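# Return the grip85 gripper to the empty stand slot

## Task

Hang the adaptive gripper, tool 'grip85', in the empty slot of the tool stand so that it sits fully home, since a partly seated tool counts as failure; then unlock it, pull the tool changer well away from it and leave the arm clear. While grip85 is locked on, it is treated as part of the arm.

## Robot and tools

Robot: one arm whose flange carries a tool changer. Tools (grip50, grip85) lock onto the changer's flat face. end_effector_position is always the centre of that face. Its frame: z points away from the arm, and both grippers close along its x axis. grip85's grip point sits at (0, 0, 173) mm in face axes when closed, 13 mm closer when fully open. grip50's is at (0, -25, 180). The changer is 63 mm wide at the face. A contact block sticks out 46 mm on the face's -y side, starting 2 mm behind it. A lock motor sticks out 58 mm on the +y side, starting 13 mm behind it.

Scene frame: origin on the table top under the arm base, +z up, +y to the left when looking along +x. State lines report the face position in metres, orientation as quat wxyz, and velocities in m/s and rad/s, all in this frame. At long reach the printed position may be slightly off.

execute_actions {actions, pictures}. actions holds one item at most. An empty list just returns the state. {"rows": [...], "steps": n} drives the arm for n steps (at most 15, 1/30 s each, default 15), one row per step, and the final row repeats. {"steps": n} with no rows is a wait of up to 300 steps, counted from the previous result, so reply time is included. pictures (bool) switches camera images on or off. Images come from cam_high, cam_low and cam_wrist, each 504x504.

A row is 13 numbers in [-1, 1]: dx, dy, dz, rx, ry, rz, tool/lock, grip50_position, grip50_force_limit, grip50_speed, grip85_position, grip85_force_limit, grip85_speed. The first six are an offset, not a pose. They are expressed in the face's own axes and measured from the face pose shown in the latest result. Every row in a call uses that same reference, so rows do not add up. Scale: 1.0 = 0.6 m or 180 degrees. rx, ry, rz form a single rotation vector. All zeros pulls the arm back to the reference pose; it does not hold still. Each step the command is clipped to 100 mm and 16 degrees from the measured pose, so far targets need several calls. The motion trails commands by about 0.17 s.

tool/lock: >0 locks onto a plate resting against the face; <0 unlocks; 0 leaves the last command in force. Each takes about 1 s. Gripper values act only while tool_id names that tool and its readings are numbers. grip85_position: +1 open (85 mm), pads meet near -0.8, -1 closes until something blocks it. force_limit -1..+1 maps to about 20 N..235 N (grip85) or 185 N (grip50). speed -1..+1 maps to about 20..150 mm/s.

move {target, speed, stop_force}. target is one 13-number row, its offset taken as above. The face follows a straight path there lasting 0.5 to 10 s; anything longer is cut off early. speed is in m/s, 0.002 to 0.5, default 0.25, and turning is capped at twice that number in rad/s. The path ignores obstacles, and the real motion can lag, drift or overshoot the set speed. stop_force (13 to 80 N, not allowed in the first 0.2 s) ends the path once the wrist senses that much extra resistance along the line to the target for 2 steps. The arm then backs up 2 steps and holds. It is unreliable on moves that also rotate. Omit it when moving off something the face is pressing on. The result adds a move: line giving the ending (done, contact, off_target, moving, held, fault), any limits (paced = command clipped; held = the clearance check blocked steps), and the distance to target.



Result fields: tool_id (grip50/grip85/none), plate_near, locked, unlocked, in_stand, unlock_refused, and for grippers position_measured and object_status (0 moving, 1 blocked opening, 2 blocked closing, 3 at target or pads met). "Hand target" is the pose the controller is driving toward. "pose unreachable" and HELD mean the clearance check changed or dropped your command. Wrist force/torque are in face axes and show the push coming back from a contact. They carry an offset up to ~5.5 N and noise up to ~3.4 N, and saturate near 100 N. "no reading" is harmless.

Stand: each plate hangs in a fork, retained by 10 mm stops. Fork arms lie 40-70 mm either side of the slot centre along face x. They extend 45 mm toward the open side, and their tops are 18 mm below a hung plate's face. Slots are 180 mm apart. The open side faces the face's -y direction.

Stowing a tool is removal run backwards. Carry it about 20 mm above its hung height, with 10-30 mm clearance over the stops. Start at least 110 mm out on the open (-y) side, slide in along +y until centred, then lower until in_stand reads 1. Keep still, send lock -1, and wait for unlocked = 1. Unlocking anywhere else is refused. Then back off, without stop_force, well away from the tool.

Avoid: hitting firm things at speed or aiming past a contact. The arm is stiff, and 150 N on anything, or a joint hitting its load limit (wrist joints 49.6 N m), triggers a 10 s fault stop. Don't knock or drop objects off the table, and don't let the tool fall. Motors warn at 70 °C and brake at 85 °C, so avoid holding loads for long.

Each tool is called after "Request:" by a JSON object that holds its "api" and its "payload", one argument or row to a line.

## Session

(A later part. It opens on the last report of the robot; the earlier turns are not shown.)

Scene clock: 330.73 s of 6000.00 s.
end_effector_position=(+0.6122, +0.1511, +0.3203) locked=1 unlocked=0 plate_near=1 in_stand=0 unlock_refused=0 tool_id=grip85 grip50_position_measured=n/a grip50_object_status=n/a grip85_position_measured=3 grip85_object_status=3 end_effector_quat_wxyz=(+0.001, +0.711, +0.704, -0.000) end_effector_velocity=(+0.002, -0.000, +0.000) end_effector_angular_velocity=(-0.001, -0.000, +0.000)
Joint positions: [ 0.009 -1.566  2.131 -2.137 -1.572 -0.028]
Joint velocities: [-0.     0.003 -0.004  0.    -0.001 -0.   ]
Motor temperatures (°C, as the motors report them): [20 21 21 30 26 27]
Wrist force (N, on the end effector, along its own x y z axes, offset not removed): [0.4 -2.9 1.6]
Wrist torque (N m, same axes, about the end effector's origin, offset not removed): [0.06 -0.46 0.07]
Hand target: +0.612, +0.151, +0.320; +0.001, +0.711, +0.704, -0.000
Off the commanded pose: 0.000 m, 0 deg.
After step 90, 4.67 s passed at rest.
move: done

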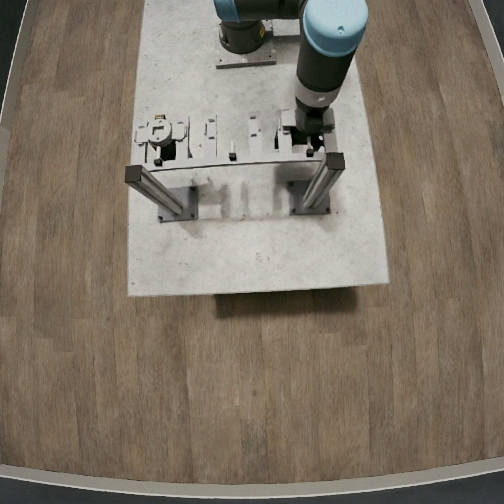

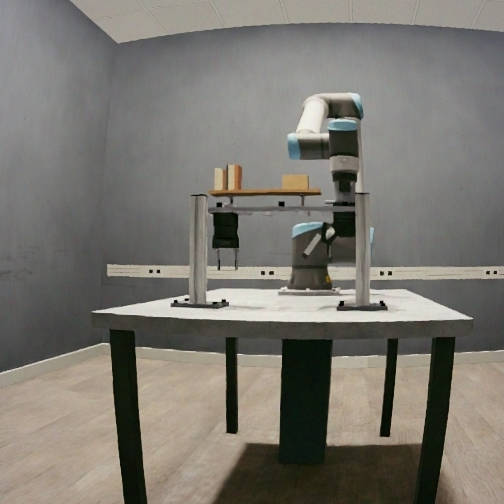

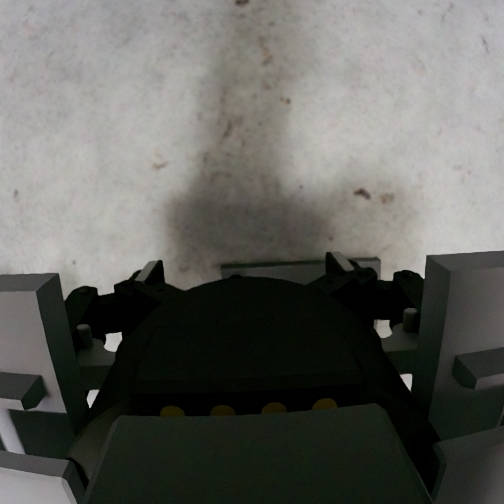

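Request:
{"api": "move", "payload": {
  "target": [0, 0.0035, 0.0147, 0.0006, 0.0009, 0, 0, 1, 0, 0, 1, 0, 0],
  "speed": 0.03,
  "stop_force": 15
}}

Request:
{"api": "zoom_image", "payload": {
  "camera": "cam_wrist",
  "region": [0, 344, 160, 504]
}}

Request:
{"api": "zoom_image", "payload": {
  "camera": "cam_wrist",
  "region": [344, 344, 504, 504]
}}

Scene clock: 361.93 s of 6000.00 s.
end_effector_position=(+0.6143, +0.1511, +0.3117) locked=1 unlocked=0 plate_near=1 in_stand=0 unlock_refused=0 tool_id=grip85 grip50_position_measured=n/a grip50_object_status=n/a grip85_position_measured=3 grip85_object_status=3 end_effector_quat_wxyz=(-0.001, +0.711, +0.704, -0.000) end_effector_velocity=(-0.000, +0.000, -0.003) end_effector_angular_velocity=(+0.000, +0.002, +0.000)
Joint positions: [ 0.009 -1.554  2.135 -2.152 -1.569 -0.029]
Joint velocities: [ 0.     0.003  0.002 -0.004  0.    -0.   ]
Motor temperatures (°C, as the motors report them): [20 21 21 30 26 27]
Wrist force (N, on the end effector, along its own x y z axes, offset not removed): [2.3 2.1 0.6]
Wrist torque (N m, same axes, about the end effector's origin, offset not removed): [0.49 -0.54 0.01]
Hand target: +0.614, +0.151, +0.312; -0.001, +0.711, +0.704, -0.000
Off the commanded pose: 0.000 m, 0 deg.
After step 90, 27.47 s passed at rest.
move: done

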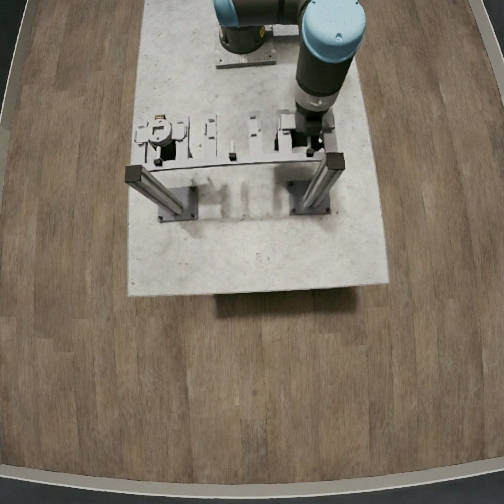

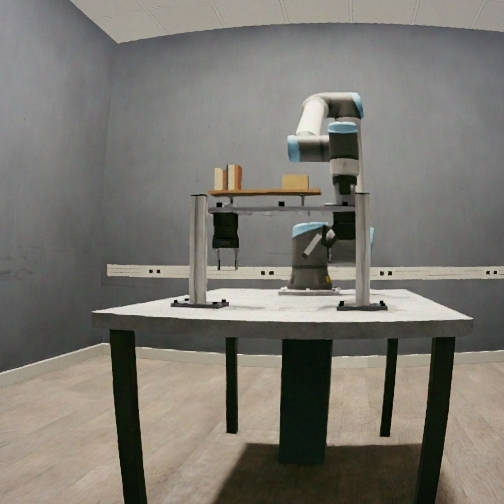

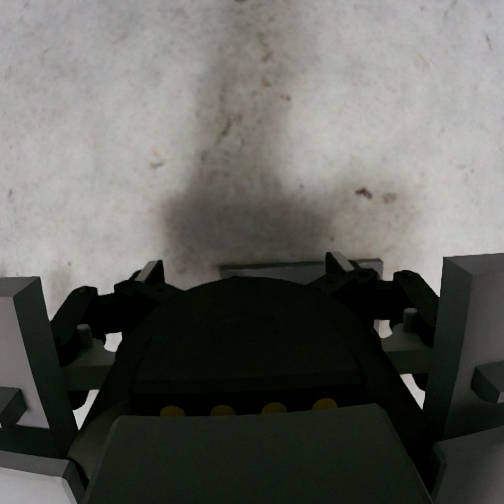

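Region (0, 344, 160, 504) of cam_wrist's 504x504 image, scaled by 3.150, with more detail than that image has.

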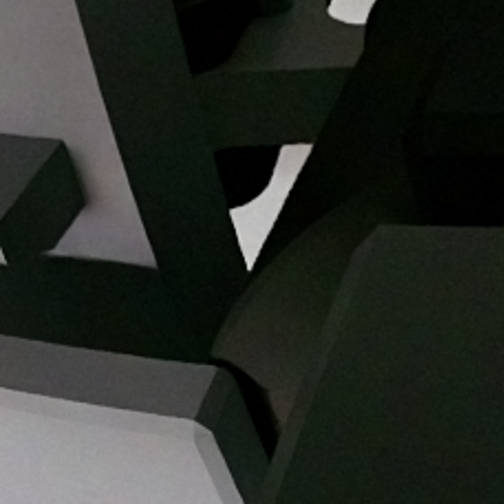

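Region (344, 344, 504, 504) of cam_wrist's 504x504 image, scaled by 3.150, with more detail than that image has.

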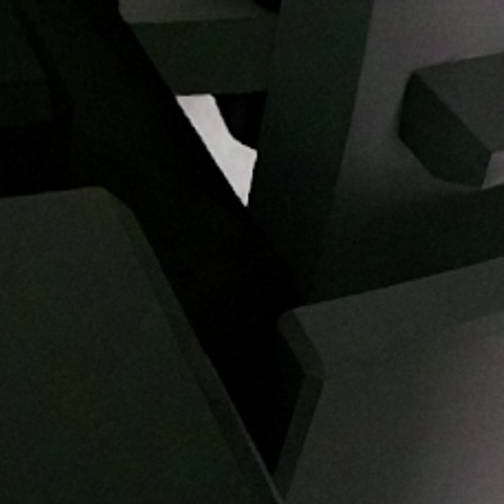

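Request:
{"api": "move", "payload": {
  "target": [0, 0, 0.0168, 0, 0, 0, 0, 1, 0, 0, 1, 0, 0],
  "speed": 0.005,
  "stop_force": 15
}}

Scene clock: 367.10 s of 6000.00 s.
end_effector_position=(+0.6143, +0.1511, +0.3017) locked=1 unlocked=0 plate_near=1 in_stand=1 unlock_refused=0 tool_id=grip85 grip50_position_measured=n/a grip50_object_status=n/a grip85_position_measured=3 grip85_object_status=3 end_effector_quat_wxyz=(-0.001, +0.711, +0.704, -0.000) end_effector_velocity=(+0.000, +0.001, -0.000) end_effector_angular_velocity=(+0.001, -0.001, -0.000)
Joint positions: [ 0.009 -1.543  2.145 -2.173 -1.569 -0.029]
Joint velocities: [ 0.001  0.001 -0.    -0.002  0.001  0.001]
Motor temperatures (°C, as the motors report them): [20 21 21 30 26 27]
Wrist force (N, on the end effector, along its own x y z axes, offset not removed): [-0.5 -2.4 3.4]
Wrist torque (N m, same axes, about the end effector's origin, offset not removed): [0.24 -0.30 0.17]
Hand target: +0.614, +0.151, +0.302; -0.001, +0.711, +0.704, -0.000
Off the commanded pose: 0.000 m, 0 deg.
move: done

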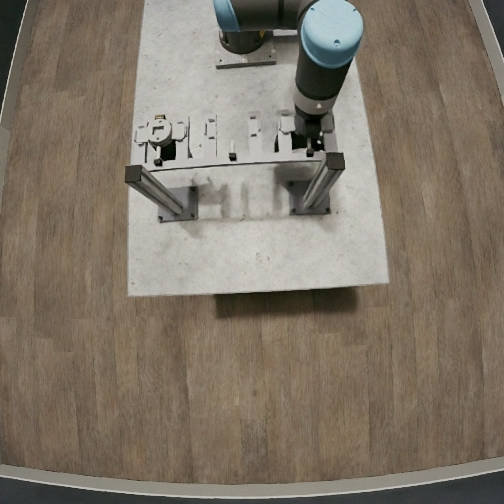

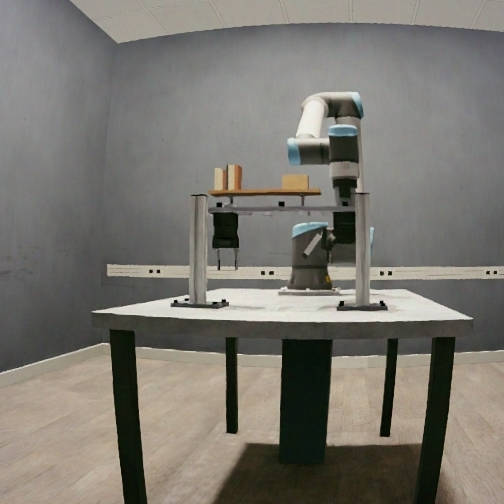

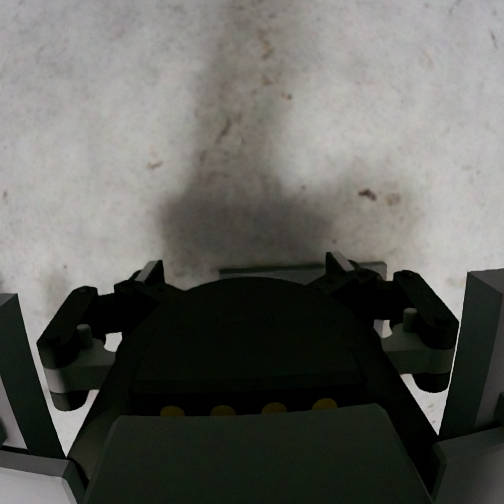

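The plate passed between the stops with no contact and in_stand reads 1. Next is a slow descent until it rests on the fork.

Request:
{"api": "move", "payload": {
  "target": [0, 0, 0.006, 0, 0, 0, 0, 1, 0, 0, 1, 0, 0],
  "speed": 0.002,
  "stop_force": 15
}}

Scene clock: 371.47 s of 6000.00 s.
end_effector_position=(+0.6144, +0.1511, +0.3002) locked=1 unlocked=0 plate_near=1 in_stand=1 unlock_refused=0 tool_id=grip85 grip50_position_measured=n/a grip50_object_status=n/a grip85_position_measured=3 grip85_object_status=3 end_effector_quat_wxyz=(-0.001, +0.711, +0.704, +0.000) end_effector_velocity=(-0.000, +0.001, +0.000) end_effector_angular_velocity=(+0.001, -0.000, +0.001)
Joint positions: [ 0.009 -1.541  2.147 -2.176 -1.569 -0.029]
Joint velocities: [ 0.001 -0.    -0.     0.     0.001  0.   ]
Motor temperatures (°C, as the motors report them): [20 21 21 30 26 27]
Wrist force (N, on the end effector, along its own x y z axes, offset not removed): [2.6 -3.8 -20.2]
Wrist torque (N m, same axes, about the end effector's origin, offset not removed): [0.03 -1.84 0.30]
Hand target: +0.614, +0.151, +0.300; -0.001, +0.711, +0.704, +0.000
Off the commanded pose: 0.002 m, 0 deg.
After step 90, 0.27 s passed at rest.
move: contact

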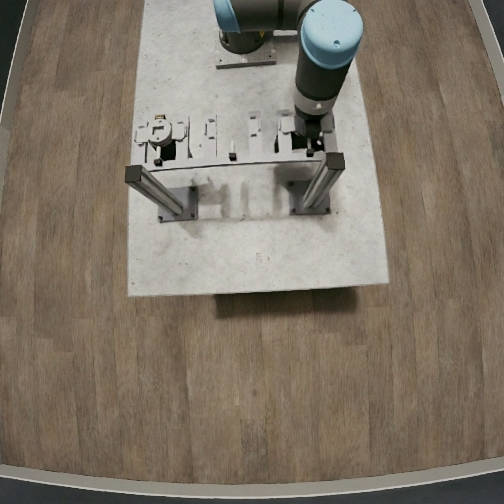

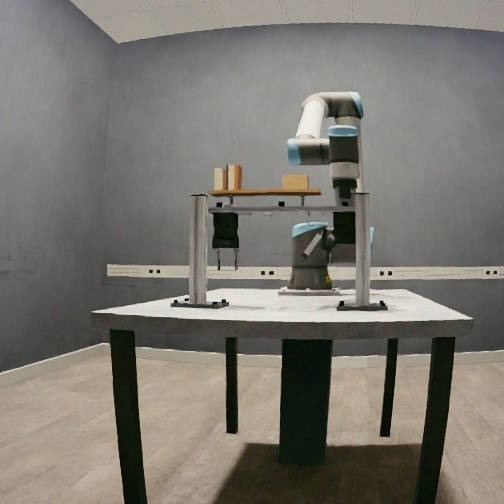

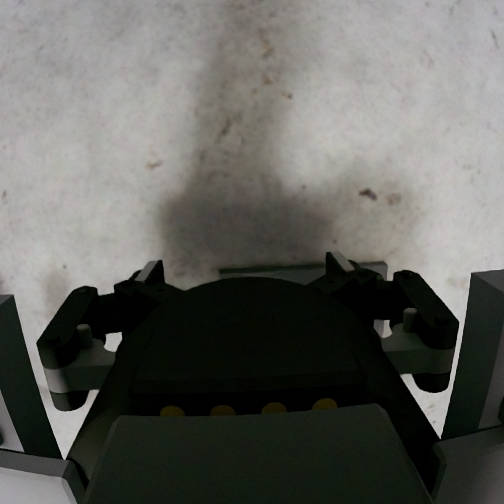

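Request:
{"api": "execute_actions", "payload": {
  "actions": [
    {"rows": [[0, 0, 0, 0, 0, 0, -1, 1, 0, 0, 1, 0, 0]], "steps": 15}
  ],
  "pictures": false
}}

Request:
{"api": "execute_actions", "payload": {
  "actions": [
    {"steps": 25}
  ],
  "pictures": false
}}

Scene clock: 378.40 s of 6000.00 s.
end_effector_position=(+0.6144, +0.1511, +0.3002) locked=0 unlocked=0 plate_near=1 in_stand=1 unlock_refused=0 tool_id=none grip50_position_measured=n/a grip50_object_status=n/a grip85_position_measured=n/a grip85_object_status=n/a end_effector_quat_wxyz=(-0.001, +0.711, +0.704, +0.000) end_effector_velocity=(+0.000, -0.001, -0.001) end_effector_angular_velocity=(-0.001, +0.001, -0.001)
Joint positions: [ 0.009 -1.541  2.147 -2.176 -1.569 -0.029]
Joint velocities: [-0.001  0.001  0.     0.    -0.001 -0.   ]
Motor temperatures (°C, as the motors report them): [20 21 21 30 26 27]
Wrist force (N, on the end effector, along its own x y z axes, offset not removed): [-3.1 -4.0 -1.5]
Wrist torque (N m, same axes, about the end effector's origin, offset not removed): [0.23 -0.17 0.13]
Hand target: +0.614, +0.151, +0.300; -0.001, +0.711, +0.704, +0.000
Off the commanded pose: 0.000 m, 0 deg.
Steps of this call (steps 1 to 90: nothing new was sent; then 3.43 s passed at rest; steps 91 to 105: all 15 steps of this action). Readings (end_effector_position | what the end effector reports):
91: (+0.6143, +0.1511, +0.3003) | locked=1 unlocked=0 plate_near=1 in_stand=1 unlock_refused=0 tool_id=grip85 grip50_position_measured=n/a grip50_object_status=n/a grip85_position_measured=3 grip85_object_status=3
92: (+0.6143, +0.1511, +0.3003) | locked=1 unlocked=0 plate_near=1 in_stand=1 unlock_refused=0 tool_id=grip85 grip50_position_measured=n/a grip50_object_status=n/a grip85_position_measured=3 grip85_object_status=3
94: (+0.6143, +0.1511, +0.3003) | locked=1 unlocked=0 plate_near=1 in_stand=1 unlock_refused=0 tool_id=grip85 grip50_position_measured=n/a grip50_object_status=n/a grip85_position_measured=3 grip85_object_status=3
98: (+0.6144, +0.1511, +0.3003) | locked=0 unlocked=0 plate_near=1 in_stand=1 unlock_refused=0 tool_id=none grip50_position_measured=n/a grip50_object_status=n/a grip85_position_measured=n/a grip85_object_status=n/a
105: the state above

Scene clock: 379.23 s of 6000.00 s.
end_effector_position=(+0.6144, +0.1511, +0.3002) locked=0 unlocked=1 plate_near=1 in_stand=1 unlock_refused=0 tool_id=none grip50_position_measured=n/a grip50_object_status=n/a grip85_position_measured=n/a grip85_object_status=n/a end_effector_quat_wxyz=(-0.001, +0.711, +0.704, +0.000) end_effector_velocity=(+0.001, -0.001, +0.002) end_effector_angular_velocity=(-0.001, -0.003, -0.000)
Joint positions: [ 0.009 -1.541  2.147 -2.176 -1.569 -0.029]
Joint velocities: [-0.001 -0.    -0.002 -0.    -0.    -0.   ]
Motor temperatures (°C, as the motors report them): [20 21 21 30 26 27]
Wrist force (N, on the end effector, along its own x y z axes, offset not removed): [1.8 -3.2 -1.8]
Wrist torque (N m, same axes, about the end effector's origin, offset not removed): [0.14 -0.66 0.08]
Hand target: +0.614, +0.151, +0.300; -0.001, +0.711, +0.704, +0.000
Off the commanded pose: 0.000 m, 0 deg.
Steps of this call (steps 1 to 25: nothing new was sent). Readings (end_effector_position | what the end effector reports):
1: (+0.6144, +0.1511, +0.3002) | locked=0 unlocked=0 plate_near=1 in_stand=1 unlock_refused=0 tool_id=none grip50_position_measured=n/a grip50_object_status=n/a grip85_position_measured=n/a grip85_object_status=n/a
2: (+0.6144, +0.1511, +0.3002) | locked=0 unlocked=0 plate_near=1 in_stand=1 unlock_refused=0 tool_id=none grip50_position_measured=n/a grip50_object_status=n/a grip85_position_measured=n/a grip85_object_status=n/a
4: (+0.6144, +0.1511, +0.3002) | locked=0 unlocked=0 plate_near=1 in_stand=1 unlock_refused=0 tool_id=none grip50_position_measured=n/a grip50_object_status=n/a grip85_position_measured=n/a grip85_object_status=n/a
8: (+0.6144, +0.1511, +0.3002) | locked=0 unlocked=0 plate_near=1 in_stand=1 unlock_refused=0 tool_id=none grip50_position_measured=n/a grip50_object_status=n/a grip85_position_measured=n/a grip85_object_status=n/a
25: the state above

The changer is unlocked. I'll lift straight off the plate, then move clear.

Request:
{"api": "move", "payload": {
  "target": [0, 0, -0.03, 0, 0, 0, 0, 1, 0, 0, 1, 0, 0],
  "speed": 0.03
}}

Request:
{"api": "move", "payload": {
  "target": [0, -0.1, -0.4, 0, 0, 0, 0, 1, 0, 0, 1, 0, 0],
  "speed": 0.2
}}

Scene clock: 383.93 s of 6000.00 s.
end_effector_position=(+0.6144, +0.1511, +0.3180) locked=0 unlocked=1 plate_near=0 in_stand=0 unlock_refused=0 tool_id=none grip50_position_measured=n/a grip50_object_status=n/a grip85_position_measured=n/a grip85_object_status=n/a end_effector_quat_wxyz=(-0.001, +0.711, +0.704, +0.000) end_effector_velocity=(-0.001, +0.001, +0.001) end_effector_angular_velocity=(-0.000, +0.002, +0.002)
Joint positions: [ 0.009 -1.56   2.129 -2.139 -1.569 -0.029]
Joint velocities: [ 0.002 -0.002  0.001  0.003 -0.001 -0.   ]
Motor temperatures (°C, as the motors report them): [20 21 21 30 26 27]
Wrist force (N, on the end effector, along its own x y z axes, offset not removed): [0.8 -0.8 3.5]
Wrist torque (N m, same axes, about the end effector's origin, offset not removed): [0.34 -0.47 0.12]
Hand target: +0.614, +0.151, +0.318; -0.001, +0.711, +0.704, +0.000
Off the commanded pose: 0.000 m, 0 deg.
After step 90, 0.77 s passed at rest.
move: done

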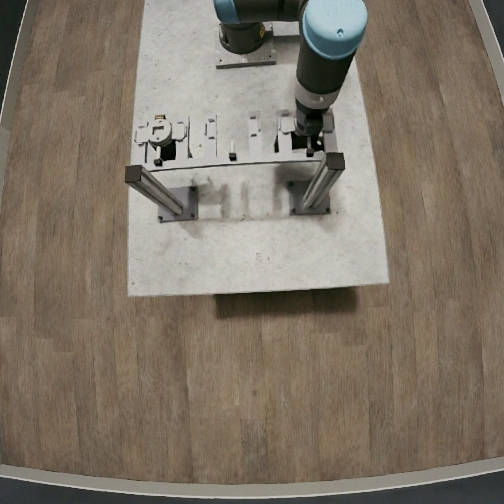

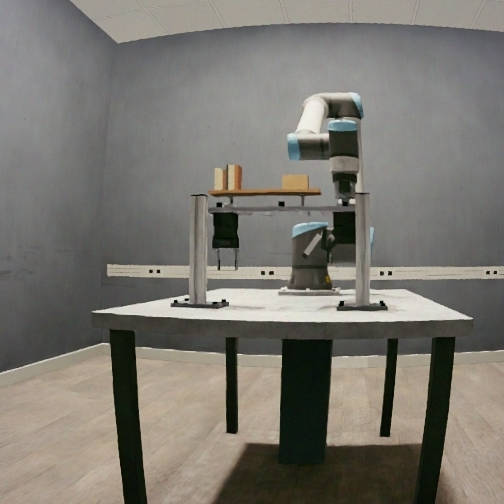

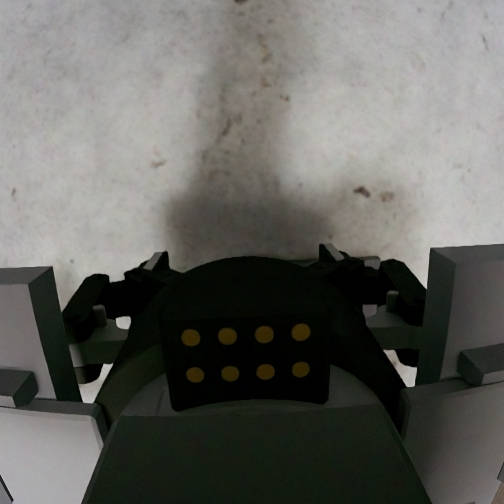

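Scene clock: 385.70 s of 6000.00 s.
end_effector_position=(+0.5543, +0.1514, +0.5577) locked=0 unlocked=1 plate_near=0 in_stand=0 unlock_refused=0 tool_id=none grip50_position_measured=n/a grip50_object_status=n/a grip85_position_measured=n/a grip85_object_status=n/a end_effector_quat_wxyz=(-0.001, +0.711, +0.704, +0.000) end_effector_velocity=(-0.001, +0.000, +0.001) end_effector_angular_velocity=(+0.001, +0.002, +0.000)
Joint positions: [ 0.005 -1.805  1.895 -1.661 -1.569 -0.032]
Joint velocities: [ 0.    -0.001 -0.002  0.004  0.001 -0.   ]
Motor temperatures (°C, as the motors report them): [20 21 21 30 26 27]
Wrist force (N, on the end effector, along its own x y z axes, offset not removed): [1.1 0.2 0.1]
Wrist torque (N m, same axes, about the end effector's origin, offset not removed): [0.46 -0.43 0.12]
Hand target: +0.554, +0.151, +0.558; -0.001, +0.711, +0.704, +0.000
Off the commanded pose: 0.000 m, 0 deg.
move: done

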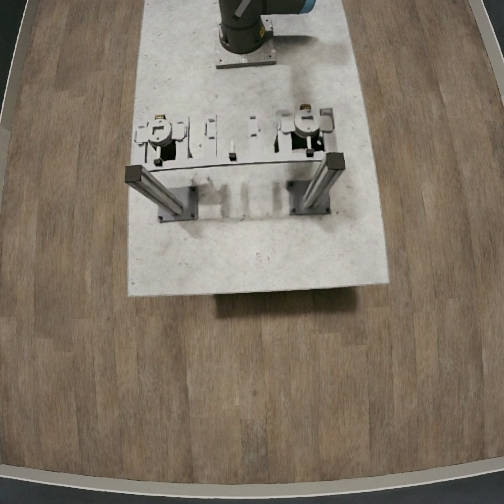

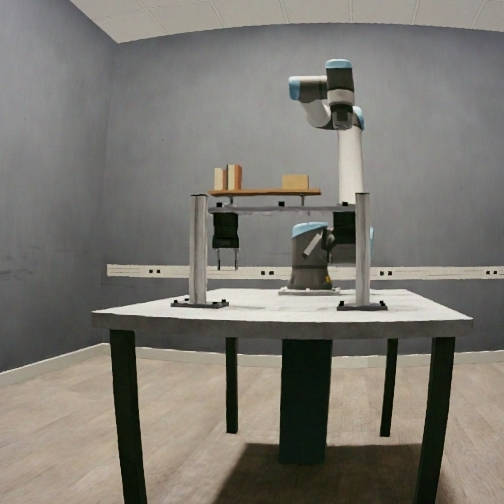

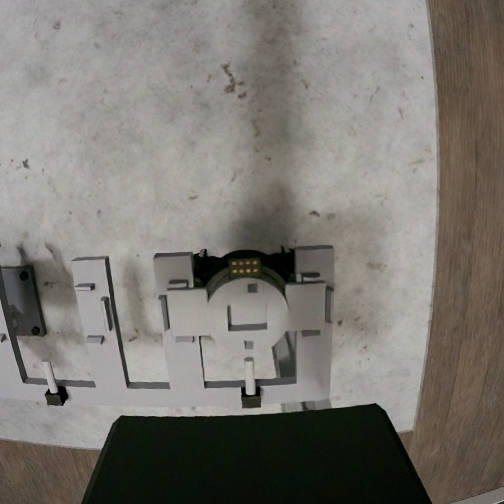

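The wrist image shows grip85 seated between the stops of the formerly empty slot, and the changer is about 26 cm clear of it.

Request:
{"api": "finished_scene", "payload": {
  "scene": 2
}}

The scene is finished: the task was done.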